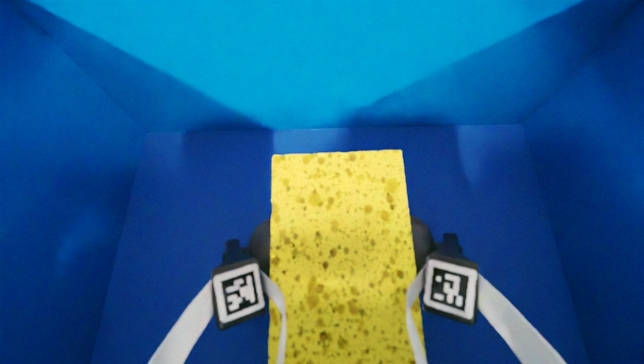

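Call:
execute_actions:
  actions:
    - {"joints":{"gripper_m":0.105}}
  cameras: []

Call:
execute_actions:
  actions:
    - {"joints":{"lift_m":1.1,"arm_m":0.5}}
  cameras: []

Call:
execute_actions:
  actions:
    - {"joints":{"wrist_pitch_rad":-0.4}}
  cameras: []

Call:
execute_actions:
  actions:
    - {"base":{"translate_m":0.75},"joints":{"arm_m":0.005,"wrist_yaw_rad":1.9,"gripper_m":0.05}}
  cameras: []

Call:
execute_actions:
  actions:
    - {"base":{"translate_m":0.18},"joints":{"lift_m":0.93}}
  cameras: []

Call:
execute_actions:
  actions:
    - {"base":{"translate_m":0.46},"joints":{"lift_m":0.42,"wrist_yaw_rad":3.0}}
  cameras: []

Call:
execute_actions:
  actions:
    - {"base":{"rotate_rad":1.54},"joints":{"lift_m":0.28}}
  cameras: []

Call:
execute_actions:
  actions:
    - {"base":{"translate_m":1.0}}
  cameras: ["head_camera"]

Scene clock: 158.93 s.
base_odometry: x=+0.528 y=-0.832 heading=+0.529 (m, m, rad; odometry frame)
turned_by_wheels: +0.000 (rad since the last result)
turned_by_imu: +0.000 (rad since the last result)
base_tilt: forward=+0.3 right=-0.1 (deg)
lidar_m: 1.81 2.03 2.70 1.98 2.04 2.41 2.31 0.35 0.25 0.25 0.25 0.35
head_depth_mm: 1004 630 476 512 375 998 934 / 990 635 479 518 375 1008 934 / - 638 482 518 376 1005 971 / 996 643 484 520 377 1010 975 / 1001 643 487 521 378 1014 942 / 1033 866 479 454 379 1014 945 / 1038 874 668 515 438 1030 998
base_status: not commanded
joint_positions: lift_m=+1.045 arm_m=+0.520 wrist_yaw_rad=+0.002 wrist_pitch_rad=-1.034 wrist_roll_rad=+0.002 gripper_m=+0.105 head_pan_rad=-1.563 head_tilt_rad=-0.790
joint_status: all done
motor_effort: left_wheel=-1(1) right_wheel=+1(0) lift_m=+15(15) arm_m=+5(5) wrist_yaw_rad=-3(3) wrist_pitch_rad=+2(2) wrist_roll_rad=+0(0) gripper_m=+1(84) head_pan_rad=-4(4) head_tilt_rad=-2(2) (%)
hand_pose: x=-0.0214 y=-0.7749 z=+0.9514 quat_wxyz=(+0.614, +0.350, -0.615, -0.350) (m; base frame)
wrist_depth_mm: 149 148 149 149 150 149 145 / 163 180 181 181 181 181 160 / 164 210 226 222 220 218 161 / 163 214 217 165 208 207 162 / 162 203 203 155 193 197 162 / 162 192 191 147 148 - 163 / 162 182 179 138 140 175 155
pictures: none
No camera images: the call's "cameras" was empty. Leave "cameras" out to get every camera's image.

Scene clock: 160.27 s.
base_odometry: x=+0.528 y=-0.832 heading=+0.529 (m, m, rad; odometry frame)
turned_by_wheels: +0.000 (rad since the last result)
turned_by_imu: +0.000 (rad since the last result)
base_tilt: forward=+0.2 right=+0.1 (deg)
lidar_m: 1.81 2.04 2.70 1.98 2.04 2.40 2.31 0.35 0.25 0.25 0.25 0.35
head_depth_mm: 1010 631 476 513 375 1002 935 / 991 635 479 517 375 1003 937 / 790 638 482 518 376 1006 969 / 996 642 485 519 378 1007 973 / 1000 643 488 521 378 1011 940 / 1030 864 478 454 379 1011 946 / 1043 873 670 514 437 1032 995
base_status: not commanded
joint_positions: lift_m=+1.100 arm_m=+0.500 wrist_yaw_rad=+0.002 wrist_pitch_rad=-1.034 wrist_roll_rad=+0.002 gripper_m=+0.105 head_pan_rad=-1.563 head_tilt_rad=-0.790
joint_status: all done
motor_effort: left_wheel=-1(1) right_wheel=+1(1) lift_m=+24(26) arm_m=-4(5) wrist_yaw_rad=-4(3) wrist_pitch_rad=+2(2) wrist_roll_rad=+0(0) gripper_m=+0(1) head_pan_rad=-5(5) head_tilt_rad=-2(2) (%)
hand_pose: x=-0.0214 y=-0.7555 z=+1.0058 quat_wxyz=(+0.614, +0.350, -0.615, -0.350) (m; base frame)
wrist_depth_mm: 359 190 186 187 184 181 318 / 182 200 210 211 209 209 169 / 167 227 266 268 268 241 160 / 164 224 278 227 272 248 160 / 163 224 261 210 252 230 161 / 162 208 241 196 234 - 163 / 161 206 230 225 225 222 154
pictures: none
No camera images: the call's "cameras" was empty. Leave "cameras" out to get every camera's image.

Scene clock: 161.43 s.
base_odometry: x=+0.528 y=-0.832 heading=+0.529 (m, m, rad; odometry frame)
turned_by_wheels: +0.000 (rad since the last result)
turned_by_imu: +0.000 (rad since the last result)
base_tilt: forward=+0.4 right=+0.0 (deg)
lidar_m: 1.81 2.03 2.71 1.98 2.05 2.41 2.31 0.35 0.26 0.25 0.25 0.35
head_depth_mm: 1003 632 476 515 375 1004 935 / 989 636 479 517 375 1003 934 / 1003 640 482 517 377 1008 971 / 997 643 485 520 377 1013 972 / 1000 642 487 521 378 1009 937 / 1036 866 479 454 379 1009 942 / 1034 874 669 515 437 1028 1002
base_status: not commanded
joint_positions: lift_m=+1.100 arm_m=+0.500 wrist_yaw_rad=+0.002 wrist_pitch_rad=-0.424 wrist_roll_rad=+0.002 gripper_m=+0.105 head_pan_rad=-1.563 head_tilt_rad=-0.790
joint_status: all done
motor_effort: left_wheel=-1(1) right_wheel=+1(1) lift_m=+24(24) arm_m=-4(3) wrist_yaw_rad=-4(2) wrist_pitch_rad=+11(12) wrist_roll_rad=+0(0) gripper_m=+0(1) head_pan_rad=-4(4) head_tilt_rad=-2(2) (%)
hand_pose: x=-0.0211 y=-0.8689 z=+1.1110 quat_wxyz=(+0.691, +0.149, -0.692, -0.149) (m; base frame)
wrist_depth_mm: 384 376 376 383 378 379 376 / 413 412 410 406 407 405 407 / 460 455 456 455 449 436 444 / 500 501 493 493 486 492 483 / 495 490 493 461 459 448 441 / 406 402 392 390 379 - 371 / 346 220 215 211 211 205 321
pictures: none
No camera images: the call's "cameras" was empty. Leave "cameras" out to get every camera's image.

Scene clock: 170.23 s.
base_odometry: x=+1.175 y=-0.454 heading=+0.529 (m, m, rad; odometry frame)
turned_by_wheels: +0.000 (rad since the last result)
turned_by_imu: +0.003 (rad since the last result)
base_tilt: forward=+0.4 right=-0.1 (deg)
lidar_m: 1.40 1.10 1.44 2.06 2.07 2.79 0.96 0.34 0.26 0.26 1.20 1.46
head_depth_mm: - - - 495 450 413 931 / - - - - 451 414 922 / - - - - - 483 717 / - 1208 1280 - - 1316 1191 / 1027 1168 1309 - - 1303 1191 / 1032 1166 1316 - - 1299 1197 / 1037 1173 1310 - - - 1194
base_status: done
joint_positions: lift_m=+1.100 arm_m=+0.005 wrist_yaw_rad=+1.898 wrist_pitch_rad=-0.423 wrist_roll_rad=+0.002 gripper_m=+0.050 head_pan_rad=-1.563 head_tilt_rad=-0.790
joint_status: all done
motor_effort: left_wheel=-2(1) right_wheel=+1(5) lift_m=+24(24) arm_m=-4(2) wrist_yaw_rad=+2(4) wrist_pitch_rad=+11(11) wrist_roll_rad=+0(0) gripper_m=+0(80) head_pan_rad=-4(4) head_tilt_rad=-3(3) (%)
hand_pose: x=+0.1906 y=-0.0785 z=+1.1112 quat_wxyz=(+0.523, +0.649, -0.282, +0.475) (m; base frame)
wrist_depth_mm: - - - - - - 958 / - - - - - - - / - - - - - - - / - - - - - - - / - - - - - - - / - - - - - - - / - - - - - - -
pictures: none
No camera images: the call's "cameras" was empty. Leave "cameras" out to get every camera's image.

Scene clock: 173.13 s.
base_odometry: x=+1.331 y=-0.363 heading=+0.529 (m, m, rad; odometry frame)
turned_by_wheels: +0.000 (rad since the last result)
turned_by_imu: +0.001 (rad since the last result)
base_tilt: forward=+0.3 right=+0.1 (deg)
lidar_m: 1.22 0.93 1.32 2.58 2.12 2.79 1.01 0.36 0.34 1.05 1.21 1.27
head_depth_mm: 1014 856 1266 1460 - - 965 / 1017 1134 1272 1468 - - 1168 / 1022 1157 1327 1558 - - 1147 / 1025 1158 1339 1569 1530 1378 - / 1029 1165 1337 1572 1574 1382 - / 1031 1166 1334 1582 1572 1390 - / 1033 1166 1349 1590 1583 1418 -
base_status: done
joint_positions: lift_m=+0.930 arm_m=+0.005 wrist_yaw_rad=+1.898 wrist_pitch_rad=-0.422 wrist_roll_rad=+0.002 gripper_m=+0.050 head_pan_rad=-1.563 head_tilt_rad=-0.790
joint_status: all done
motor_effort: left_wheel=-2(4) right_wheel=+0(6) lift_m=+15(21) arm_m=-3(4) wrist_yaw_rad=+3(2) wrist_pitch_rad=+10(11) wrist_roll_rad=+0(0) gripper_m=+0(0) head_pan_rad=-5(3) head_tilt_rad=-2(2) (%)
hand_pose: x=+0.1907 y=-0.0784 z=+0.9420 quat_wxyz=(+0.523, +0.649, -0.283, +0.475) (m; base frame)
wrist_depth_mm: - - - - - 896 842 / - - - - - 995 893 / - - - - - - 949 / - - - - - - - / - - - - - - - / - - - - - - - / - - - - - - -
pictures: none
No camera images: the call's "cameras" was empty. Leave "cameras" out to get every camera's image.

Scene clock: 178.83 s.
base_odometry: x=+1.728 y=-0.131 heading=+0.529 (m, m, rad; odometry frame)
turned_by_wheels: +0.000 (rad since the last result)
turned_by_imu: +0.003 (rad since the last result)
base_tilt: forward=+0.4 right=+0.2 (deg)
lidar_m: 0.76 0.62 0.57 1.68 2.49 2.81 0.94 0.73 1.04 1.16 1.07 0.79
head_depth_mm: 1013 1147 1315 1547 1553 1345 1183 / 1016 1151 1322 1556 1555 1351 1187 / 1017 1154 1330 1557 1564 1348 1192 / 1023 1161 1323 1563 1564 1358 1196 / 1024 1165 1345 1568 1567 1357 1189 / 1030 1161 1344 1579 1581 1363 1192 / 1033 1168 1347 1585 1585 1367 1196
base_status: done
joint_positions: lift_m=+0.420 arm_m=+0.005 wrist_yaw_rad=+2.997 wrist_pitch_rad=-0.422 wrist_roll_rad=+0.002 gripper_m=+0.050 head_pan_rad=-1.563 head_tilt_rad=-0.790
joint_status: all done
motor_effort: left_wheel=-2(3) right_wheel=+0(5) lift_m=+14(11) arm_m=-4(3) wrist_yaw_rad=+4(3) wrist_pitch_rad=+10(10) wrist_roll_rad=+0(0) gripper_m=-1(1) head_pan_rad=-4(4) head_tilt_rad=-3(2) (%)
hand_pose: x=+0.0111 y=+0.0713 z=+0.4321 quat_wxyz=(+0.198, +0.701, +0.098, +0.678) (m; base frame)
wrist_depth_mm: - - - - - - 485 / - - - - - 657 530 / - - - - - 583 574 / - - - - 931 640 672 / 865 866 - 826 827 710 718 / 715 679 - 667 639 668 657 / 601 598 - 578 579 584 551
pictures: none
No camera images: the call's "cameras" was empty. Leave "cameras" out to get every camera's image.

Scene clock: 181.87 s.
base_odometry: x=+1.728 y=-0.131 heading=+2.069 (m, m, rad; odometry frame)
turned_by_wheels: +1.540 (rad since the last result)
turned_by_imu: +1.562 (rad since the last result)
base_tilt: forward=+0.4 right=+0.1 (deg)
lidar_m: 1.68 2.30 2.72 1.11 0.84 1.00 1.16 1.12 0.79 0.76 0.65 0.57
head_depth_mm: 647 733 817 995 1208 1350 1186 / 646 731 818 999 1212 1345 1182 / 647 733 816 997 1210 1352 1187 / 646 731 816 997 1210 1360 1185 / 637 721 813 995 1209 1351 1194 / 647 737 848 994 1210 1353 1192 / 650 738 846 995 1209 1309 1191
base_status: done
joint_positions: lift_m=+0.280 arm_m=+0.005 wrist_yaw_rad=+2.997 wrist_pitch_rad=-0.422 wrist_roll_rad=+0.002 gripper_m=+0.050 head_pan_rad=-1.563 head_tilt_rad=-0.790
joint_status: all done
motor_effort: left_wheel=-2(11) right_wheel=+2(8) lift_m=+15(14) arm_m=-4(4) wrist_yaw_rad=+3(4) wrist_pitch_rad=+10(10) wrist_roll_rad=+0(0) gripper_m=+0(1) head_pan_rad=-4(5) head_tilt_rad=-2(2) (%)
hand_pose: x=+0.0110 y=+0.0713 z=+0.2921 quat_wxyz=(+0.198, +0.701, +0.098, +0.678) (m; base frame)
wrist_depth_mm: - - - - - - - / 687 702 - - - - - / 731 750 - - - 928 949 / 773 785 784 750 747 740 726 / 642 635 - 622 621 593 570 / 541 529 - 525 486 498 479 / 454 - - - 423 424 410
pictures: none
No camera images: the call's "cameras" was empty. Leave "cameras" out to get every camera's image.

Scene clock: 186.80 s.
base_odometry: x=+1.250 y=+0.748 heading=+2.069 (m, m, rad; odometry frame)
turned_by_wheels: +0.000 (rad since the last result)
turned_by_imu: +0.005 (rad since the last result)
base_tilt: forward=+0.3 right=-0.1 (deg)
lidar_m: 1.59 1.63 1.54 3.78 1.82 1.45 2.16 0.64 0.75 0.32 0.74 0.71
head_depth_mm: 620 702 806 915 817 708 913 / 620 701 806 924 819 707 914 / 619 702 808 926 823 709 916 / 621 702 806 926 822 710 885 / 620 702 805 928 790 711 904 / 620 703 807 926 827 714 907 / 619 701 806 923 791 715 907
base_status: done
joint_positions: lift_m=+0.280 arm_m=+0.005 wrist_yaw_rad=+2.998 wrist_pitch_rad=-0.422 wrist_roll_rad=+0.002 gripper_m=+0.050 head_pan_rad=-1.563 head_tilt_rad=-0.790
joint_status: not commanded
motor_effort: left_wheel=-3(8) right_wheel=+2(7) lift_m=+15(15) arm_m=-4(4) wrist_yaw_rad=+2(4) wrist_pitch_rad=+10(10) wrist_roll_rad=+0(0) gripper_m=+0(1) head_pan_rad=-4(5) head_tilt_rad=-2(3) (%)
hand_pose: x=+0.0109 y=+0.0714 z=+0.2921 quat_wxyz=(+0.198, +0.701, +0.098, +0.678) (m; base frame)
wrist_depth_mm: - - - - - - - / - - - - - - - / - - - - - 961 929 / 815 816 759 764 733 737 705 / 648 626 - 603 610 583 578 / 531 525 - 525 483 496 481 / 455 - - - 429 426 416
pictures: head_camera (sideways: a quarter turn clockwise sets it upright)
camera_calibration (this result's frames):
head_camera: T_world_to_cam=[[-0.0104637, 0.70541, -0.708723, 0.942236], [0.999697, 0.02316, 0.00829212, -0.0086074], [0.0222634, -0.708421, -0.705438, 0.872406], [0, 0, 0, 1]] pos_world=[-0.000958673, -0.0464319, 1.28328]
Images, in order (width x height): head_camera 896x504.

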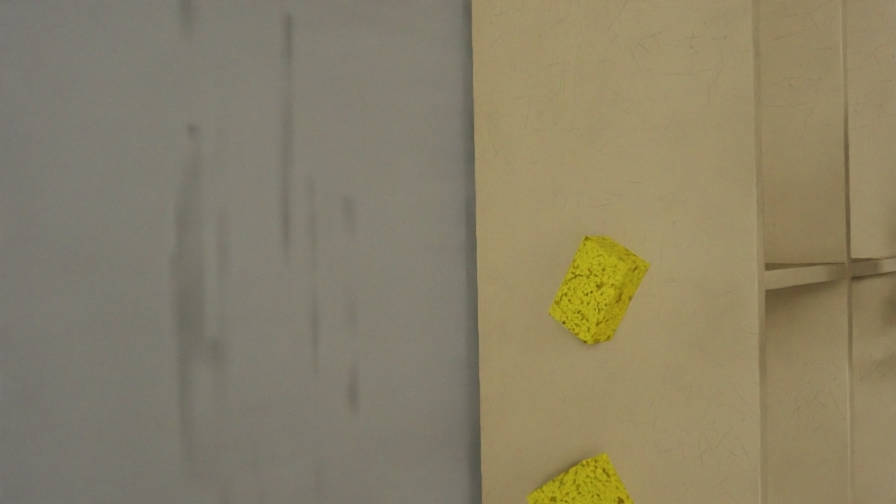

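Call:
execute_actions:
  actions:
    - {"base":{"translate_m":0.015},"joints":{"lift_m":0.8}}
  cameras: []

Call:
execute_actions:
  actions:
    - {"joints":{"wrist_yaw_rad":1.05,"arm_m":0.295,"gripper_m":0.14}}
  cameras: []

Call:
execute_actions:
  actions:
    - {"joints":{"wrist_pitch_rad":-1.1}}
  cameras: ["wrist_camera"]

Scene clock: 196.43 s.
base_odometry: x=+1.243 y=+0.761 heading=+2.068 (m, m, rad; odometry frame)
turned_by_wheels: +0.000 (rad since the last result)
turned_by_imu: +0.001 (rad since the last result)
base_tilt: forward=+0.3 right=+0.2 (deg)
lidar_m: 1.57 1.62 1.53 3.75 1.85 1.46 2.18 0.65 0.76 0.32 0.75 0.70
head_depth_mm: 618 700 806 918 817 735 - / 619 701 803 925 820 722 - / 619 703 806 925 821 724 - / 620 700 805 926 789 740 - / 619 700 805 923 809 726 991 / 620 704 807 925 826 712 905 / 619 702 806 925 791 715 911
base_status: done
joint_positions: lift_m=+0.800 arm_m=+0.005 wrist_yaw_rad=+2.998 wrist_pitch_rad=-0.422 wrist_roll_rad=+0.002 gripper_m=+0.050 head_pan_rad=-1.563 head_tilt_rad=-0.790
joint_status: all done
motor_effort: left_wheel=-2(8) right_wheel=+1(6) lift_m=+24(25) arm_m=-4(4) wrist_yaw_rad=+2(2) wrist_pitch_rad=+10(10) wrist_roll_rad=+0(0) gripper_m=+0(0) head_pan_rad=-4(5) head_tilt_rad=-3(2) (%)
hand_pose: x=+0.0108 y=+0.0714 z=+0.8116 quat_wxyz=(+0.198, +0.701, +0.098, +0.678) (m; base frame)
wrist_depth_mm: - - - - - - - / - - - - - - - / - - - - - - - / - - - - - - - / - - - - - - - / - - - - - - - / - - - 962 943 965 928
pictures: none
No camera images: the call's "cameras" was empty. Leave "cameras" out to get every camera's image.

Scene clock: 199.80 s.
base_odometry: x=+1.243 y=+0.761 heading=+2.068 (m, m, rad; odometry frame)
turned_by_wheels: +0.000 (rad since the last result)
turned_by_imu: +0.000 (rad since the last result)
base_tilt: forward=+0.1 right=+0.1 (deg)
lidar_m: 1.57 1.62 1.53 3.77 1.85 1.46 2.17 0.65 0.76 0.32 0.74 0.70
head_depth_mm: 618 700 788 - - 709 913 / 619 699 773 922 819 708 913 / 619 701 773 903 822 709 916 / 621 701 806 905 788 713 888 / 619 702 796 925 810 713 905 / 621 701 806 909 828 715 905 / 620 702 807 924 793 716 908
base_status: not commanded
joint_positions: lift_m=+0.800 arm_m=+0.295 wrist_yaw_rad=+1.052 wrist_pitch_rad=-0.422 wrist_roll_rad=+0.002 gripper_m=+0.140 head_pan_rad=-1.563 head_tilt_rad=-0.790
joint_status: all done
motor_effort: left_wheel=-2(2) right_wheel=+1(1) lift_m=+24(24) arm_m=+5(5) wrist_yaw_rad=-3(7) wrist_pitch_rad=+10(10) wrist_roll_rad=+0(0) gripper_m=+0(85) head_pan_rad=-3(4) head_tilt_rad=-2(2) (%)
hand_pose: x=+0.1730 y=-0.5508 z=+0.8116 quat_wxyz=(+0.672, +0.475, -0.524, +0.218) (m; base frame)
wrist_depth_mm: - - 777 418 293 224 181 / - - 909 466 315 237 188 / - - - 510 334 246 195 / - - 614 554 367 261 205 / - 497 487 481 387 275 215 / - 418 349 394 384 328 216 / - 332 303 340 333 313 248
pictures: none
No camera images: the call's "cameras" was empty. Leave "cameras" out to get every camera's image.

Scene clock: 201.00 s.
base_odometry: x=+1.243 y=+0.761 heading=+2.068 (m, m, rad; odometry frame)
turned_by_wheels: +0.000 (rad since the last result)
turned_by_imu: +0.000 (rad since the last result)
base_tilt: forward=+0.2 right=+0.1 (deg)
lidar_m: 1.57 1.62 1.53 3.75 1.84 1.46 2.18 0.65 0.76 0.32 0.74 0.70
head_depth_mm: 618 700 787 - - 707 911 / 620 700 772 921 819 708 919 / 618 701 772 - 821 709 917 / 617 699 805 901 768 711 890 / 620 701 808 926 844 713 904 / 619 701 807 924 825 715 905 / 620 701 806 926 792 713 906
base_status: not commanded
joint_positions: lift_m=+0.800 arm_m=+0.295 wrist_yaw_rad=+1.052 wrist_pitch_rad=-1.101 wrist_roll_rad=+0.002 gripper_m=+0.140 head_pan_rad=-1.563 head_tilt_rad=-0.790
joint_status: all done
motor_effort: left_wheel=-2(2) right_wheel=+1(2) lift_m=+24(24) arm_m=+5(5) wrist_yaw_rad=-3(2) wrist_pitch_rad=+1(8) wrist_roll_rad=+0(0) gripper_m=+2(0) head_pan_rad=-5(4) head_tilt_rad=-2(2) (%)
hand_pose: x=+0.0605 y=-0.4867 z=+0.6990 quat_wxyz=(+0.707, +0.622, -0.336, -0.018) (m; base frame)
wrist_depth_mm: 338 333 273 319 322 286 223 / 317 310 296 299 298 299 243 / 306 293 289 284 280 280 263 / 924 276 273 269 265 261 267 / 874 262 258 211 249 251 247 / 852 250 245 200 237 237 234 / 806 231 233 193 225 225 223
pictures: wrist_camera
camera_calibration (this result's frames):
wrist_camera: T_world_to_cam=[[-0.525793, -0.849217, -0.0487105, -0.334859], [-0.789316, 0.508447, -0.344182, 0.575806], [0.317052, -0.142521, -0.937638, 0.730057], [0, 0, 0, 1]] pos_world=[0.04696, -0.473087, 0.866401]
Images, in order (width x height): wrist_camera 644x364.

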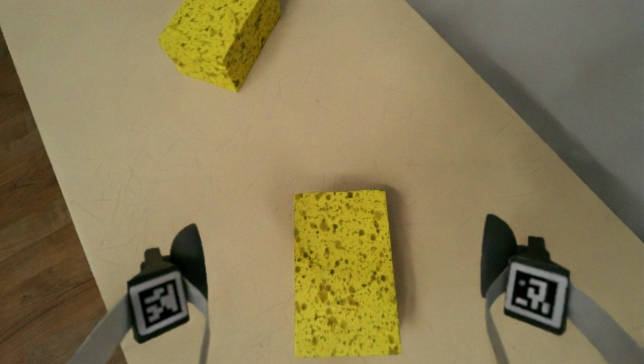

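Call:
execute_actions:
  actions:
    - {"joints":{"lift_m":0.735}}
  cameras: []

Call:
execute_actions:
  actions:
    - {"joints":{"gripper_m":0.02}}
  cameras: []

Call:
execute_actions:
  actions:
    - {"joints":{"lift_m":0.8}}
  cameras: []

Call:
execute_actions:
  actions:
    - {"base":{"translate_m":-0.25},"joints":{"arm_m":0.005,"wrist_pitch_rad":-0.4,"wrist_yaw_rad":2.65}}
  cameras: []

Call:
execute_actions:
  actions:
    - {"base":{"translate_m":-0.69},"joints":{"lift_m":0.285}}
  cameras: []

Call:
execute_actions:
  actions:
    - {"base":{"rotate_rad":-1.55}}
  cameras: []

Call:
execute_actions:
  actions:
    - {"base":{"translate_m":-0.8}}
  cameras: []

Scene clock: 207.80 s.
base_odometry: x=+1.243 y=+0.761 heading=+2.068 (m, m, rad; odometry frame)
turned_by_wheels: +0.000 (rad since the last result)
turned_by_imu: +0.001 (rad since the last result)
base_tilt: forward=+0.4 right=+0.1 (deg)
lidar_m: 1.58 1.62 1.52 3.76 1.85 1.46 2.17 0.65 0.76 0.32 0.74 0.70
head_depth_mm: 618 701 804 912 - - 1051 / 620 701 807 - 819 705 914 / 618 700 805 - 788 710 916 / 620 702 805 925 769 712 884 / 619 701 805 926 825 712 902 / 618 701 807 925 827 713 902 / 618 701 805 927 793 716 906
base_status: not commanded
joint_positions: lift_m=+0.735 arm_m=+0.295 wrist_yaw_rad=+1.052 wrist_pitch_rad=-1.102 wrist_roll_rad=+0.002 gripper_m=+0.140 head_pan_rad=-1.563 head_tilt_rad=-0.790
joint_status: all done
motor_effort: left_wheel=-3(3) right_wheel=+1(1) lift_m=+14(21) arm_m=+5(5) wrist_yaw_rad=-2(3) wrist_pitch_rad=+1(1) wrist_roll_rad=+0(0) gripper_m=+1(1) head_pan_rad=-5(4) head_tilt_rad=-2(1) (%)
hand_pose: x=+0.0603 y=-0.4866 z=+0.6345 quat_wxyz=(+0.707, +0.623, -0.336, -0.019) (m; base frame)
wrist_depth_mm: 252 245 239 240 235 234 223 / 234 232 231 225 223 220 227 / 222 219 214 212 209 207 204 / 207 207 204 153 195 196 194 / 196 195 193 146 148 187 184 / 189 186 183 138 140 177 175 / 181 174 173 132 132 168 167
pictures: none
No camera images: the call's "cameras" was empty. Leave "cameras" out to get every camera's image.

Scene clock: 209.50 s.
base_odometry: x=+1.243 y=+0.761 heading=+2.068 (m, m, rad; odometry frame)
turned_by_wheels: +0.000 (rad since the last result)
turned_by_imu: +0.000 (rad since the last result)
base_tilt: forward=+0.3 right=+0.0 (deg)
lidar_m: 1.57 1.63 1.53 3.77 1.84 1.47 2.18 0.65 0.76 0.32 0.74 0.70
head_depth_mm: 619 699 805 909 - - 1053 / 619 700 807 - 818 708 915 / 619 700 806 - 787 710 915 / 620 701 805 924 766 710 884 / 618 703 807 927 828 712 903 / 620 702 807 928 827 713 905 / 620 701 806 926 791 715 908
base_status: not commanded
joint_positions: lift_m=+0.735 arm_m=+0.295 wrist_yaw_rad=+1.052 wrist_pitch_rad=-1.102 wrist_roll_rad=+0.002 gripper_m=+0.021 head_pan_rad=-1.563 head_tilt_rad=-0.790
joint_status: all done
motor_effort: left_wheel=-2(2) right_wheel=+1(2) lift_m=+14(15) arm_m=+5(5) wrist_yaw_rad=-2(4) wrist_pitch_rad=+1(1) wrist_roll_rad=+0(0) gripper_m=-14(91) head_pan_rad=-4(4) head_tilt_rad=-2(3) (%)
hand_pose: x=+0.0603 y=-0.4866 z=+0.6345 quat_wxyz=(+0.707, +0.623, -0.336, -0.019) (m; base frame)
wrist_depth_mm: 247 246 240 239 238 233 223 / 234 229 229 226 222 219 225 / 220 218 215 211 209 208 204 / 209 206 203 150 193 196 194 / 197 194 195 142 143 186 184 / 188 186 185 136 135 177 176 / 180 176 173 130 131 169 166
pictures: none
No camera images: the call's "cameras" was empty. Leave "cameras" out to get every camera's image.

Scene clock: 210.93 s.
base_odometry: x=+1.243 y=+0.761 heading=+2.068 (m, m, rad; odometry frame)
turned_by_wheels: +0.000 (rad since the last result)
turned_by_imu: +0.000 (rad since the last result)
base_tilt: forward=+0.4 right=+0.2 (deg)
lidar_m: 1.57 1.62 1.53 3.77 1.84 1.47 2.18 0.65 0.76 0.32 0.74 0.70
head_depth_mm: 619 700 789 - - 706 914 / 619 700 773 923 820 708 916 / 619 702 771 - 822 708 918 / 619 702 805 905 740 709 886 / 619 701 806 924 790 713 905 / 619 701 808 926 827 714 903 / 619 701 808 925 793 716 906
base_status: not commanded
joint_positions: lift_m=+0.800 arm_m=+0.295 wrist_yaw_rad=+1.052 wrist_pitch_rad=-1.103 wrist_roll_rad=+0.002 gripper_m=+0.021 head_pan_rad=-1.563 head_tilt_rad=-0.790
joint_status: all done
motor_effort: left_wheel=-2(2) right_wheel=+2(2) lift_m=+24(24) arm_m=+5(5) wrist_yaw_rad=-2(3) wrist_pitch_rad=+2(1) wrist_roll_rad=+0(0) gripper_m=-14(15) head_pan_rad=-3(4) head_tilt_rad=-2(2) (%)
hand_pose: x=+0.0601 y=-0.4865 z=+0.6988 quat_wxyz=(+0.707, +0.623, -0.335, -0.019) (m; base frame)
wrist_depth_mm: 337 330 274 322 317 285 225 / 318 310 298 300 298 297 244 / 304 291 288 284 279 279 263 / 897 275 272 150 260 264 263 / 899 258 260 143 144 248 244 / 861 248 247 136 135 237 232 / 802 241 230 129 131 226 223
pictures: none
No camera images: the call's "cameras" was empty. Leave "cameras" out to get every camera's image.

Scene clock: 214.80 s.
base_odometry: x=+1.362 y=+0.541 heading=+2.068 (m, m, rad; odometry frame)
turned_by_wheels: +0.000 (rad since the last result)
turned_by_imu: +0.000 (rad since the last result)
base_tilt: forward=+0.4 right=-0.1 (deg)
lidar_m: 1.83 1.71 1.70 3.73 1.50 1.24 1.93 1.07 0.46 0.73 0.43 0.93
head_depth_mm: 627 709 816 920 816 732 - / 626 708 816 926 820 722 - / 627 710 816 925 820 731 - / 627 709 817 931 821 742 1081 / 628 709 819 931 826 727 1063 / 627 710 817 933 825 727 921 / 626 709 819 939 828 731 893
base_status: done
joint_positions: lift_m=+0.800 arm_m=+0.005 wrist_yaw_rad=+2.647 wrist_pitch_rad=-0.424 wrist_roll_rad=+0.002 gripper_m=+0.021 head_pan_rad=-1.563 head_tilt_rad=-0.790
joint_status: all done
motor_effort: left_wheel=-2(7) right_wheel=+2(3) lift_m=+23(24) arm_m=-4(3) wrist_yaw_rad=+3(5) wrist_pitch_rad=+12(12) wrist_roll_rad=+0(0) gripper_m=-14(14) head_pan_rad=-4(5) head_tilt_rad=-2(3) (%)
hand_pose: x=+0.0848 y=+0.0465 z=+0.8110 quat_wxyz=(+0.314, +0.707, -0.025, +0.633) (m; base frame)
wrist_depth_mm: - - - - - - - / - - - - - - - / - - - - - - - / - - - 150 - - - / - - - 143 144 - - / - - - 135 134 - - / - - 939 130 131 947 936
pictures: none
No camera images: the call's "cameras" was empty. Leave "cameras" out to get every camera's image.

Scene clock: 222.00 s.
base_odometry: x=+1.692 y=-0.065 heading=+2.068 (m, m, rad; odometry frame)
turned_by_wheels: +0.000 (rad since the last result)
turned_by_imu: -0.002 (rad since the last result)
base_tilt: forward=+0.6 right=+0.0 (deg)
lidar_m: 1.60 2.24 2.62 1.48 0.90 1.00 1.24 1.11 0.79 0.75 0.53 0.51
head_depth_mm: 643 726 815 994 1204 1341 1179 / 643 728 814 996 1209 1354 1182 / 643 728 809 992 1205 1345 1186 / 634 718 807 996 1205 1345 1198 / 648 733 843 993 1201 1351 1194 / 649 735 845 994 1201 1343 1200 / 648 734 846 992 1130 1118 1112
base_status: done
joint_positions: lift_m=+0.285 arm_m=+0.005 wrist_yaw_rad=+2.647 wrist_pitch_rad=-0.423 wrist_roll_rad=+0.002 gripper_m=+0.021 head_pan_rad=-1.563 head_tilt_rad=-0.790
joint_status: all done
motor_effort: left_wheel=-2(11) right_wheel=+1(4) lift_m=+15(18) arm_m=-4(4) wrist_yaw_rad=+3(4) wrist_pitch_rad=+11(12) wrist_roll_rad=+0(0) gripper_m=-13(16) head_pan_rad=-4(4) head_tilt_rad=-2(2) (%)
hand_pose: x=+0.0849 y=+0.0467 z=+0.2968 quat_wxyz=(+0.313, +0.707, -0.025, +0.633) (m; base frame)
wrist_depth_mm: - - - - - - - / - - - - - - - / - - - - - 966 940 / 859 826 795 150 664 740 713 / 670 630 644 142 144 606 591 / - 529 540 136 135 507 491 / - 473 - 129 131 423 419
pictures: none
No camera images: the call's "cameras" was empty. Leave "cameras" out to get every camera's image.

Scene clock: 224.33 s.
base_odometry: x=+1.692 y=-0.065 heading=+0.518 (m, m, rad; odometry frame)
turned_by_wheels: -1.550 (rad since the last result)
turned_by_imu: -1.569 (rad since the last result)
base_tilt: forward=+0.4 right=+0.0 (deg)
lidar_m: 0.75 0.52 0.51 1.60 2.38 2.69 1.28 0.76 1.04 1.24 1.08 0.78
head_depth_mm: 1084 1229 1404 1650 1551 1347 1179 / 1091 1228 1419 1658 1550 1348 1184 / 1091 1230 1411 1655 1559 1350 1191 / 1093 1241 1421 1676 1566 1351 1186 / 1090 1239 1424 1681 1565 1355 1195 / 1098 1245 1430 1679 1573 1361 1192 / 1102 1241 1434 1698 1582 1366 1195
base_status: done
joint_positions: lift_m=+0.285 arm_m=+0.005 wrist_yaw_rad=+2.647 wrist_pitch_rad=-0.423 wrist_roll_rad=+0.002 gripper_m=+0.021 head_pan_rad=-1.563 head_tilt_rad=-0.790
joint_status: not commanded
motor_effort: left_wheel=+2(12) right_wheel=-2(6) lift_m=+14(15) arm_m=-4(4) wrist_yaw_rad=+3(4) wrist_pitch_rad=+11(11) wrist_roll_rad=+0(0) gripper_m=-14(14) head_pan_rad=-5(5) head_tilt_rad=-2(2) (%)
hand_pose: x=+0.0849 y=+0.0467 z=+0.2968 quat_wxyz=(+0.313, +0.707, -0.025, +0.633) (m; base frame)
wrist_depth_mm: - - - 938 498 575 564 / - - - - 555 631 592 / - - - 914 591 682 608 / 839 805 783 150 652 726 639 / 681 627 668 142 143 599 575 / - 533 549 136 136 504 490 / - 474 - 129 131 426 423
pictures: none
No camera images: the call's "cameras" was empty. Leave "cameras" out to get every camera's image.

Scene clock: 228.70 s.
base_odometry: x=+0.997 y=-0.461 heading=+0.519 (m, m, rad; odometry frame)
turned_by_wheels: +0.000 (rad since the last result)
turned_by_imu: -0.003 (rad since the last result)
base_tilt: forward=+0.3 right=+0.3 (deg)
lidar_m: 1.45 1.22 1.94 1.94 1.98 2.65 1.33 0.46 0.34 0.32 0.35 1.62
head_depth_mm: 1072 848 655 534 482 1104 989 / 1076 854 657 535 484 1064 948 / 1081 855 658 537 486 1069 956 / 1082 862 660 537 486 1090 971 / 1089 864 664 539 487 675 1063 / 1107 1251 1383 542 489 1334 1194 / 1111 1252 1434 1699 1549 1364 1201
base_status: done
joint_positions: lift_m=+0.285 arm_m=+0.005 wrist_yaw_rad=+2.647 wrist_pitch_rad=-0.423 wrist_roll_rad=+0.002 gripper_m=+0.021 head_pan_rad=-1.563 head_tilt_rad=-0.790
joint_status: not commanded
motor_effort: left_wheel=+2(7) right_wheel=-2(9) lift_m=+14(14) arm_m=-3(3) wrist_yaw_rad=+2(3) wrist_pitch_rad=+11(11) wrist_roll_rad=+0(0) gripper_m=-14(15) head_pan_rad=-5(4) head_tilt_rad=-2(2) (%)
hand_pose: x=+0.0849 y=+0.0467 z=+0.2968 quat_wxyz=(+0.313, +0.707, -0.025, +0.633) (m; base frame)
wrist_depth_mm: - - - - - - - / - - - - - - - / - - - - - 967 948 / 836 819 793 151 682 725 728 / 676 646 643 143 143 599 571 / - 532 543 137 135 504 490 / - 476 - 130 131 427 417
pictures: none
No camera images: the call's "cameras" was empty. Leave "cameras" out to get every camera's image.


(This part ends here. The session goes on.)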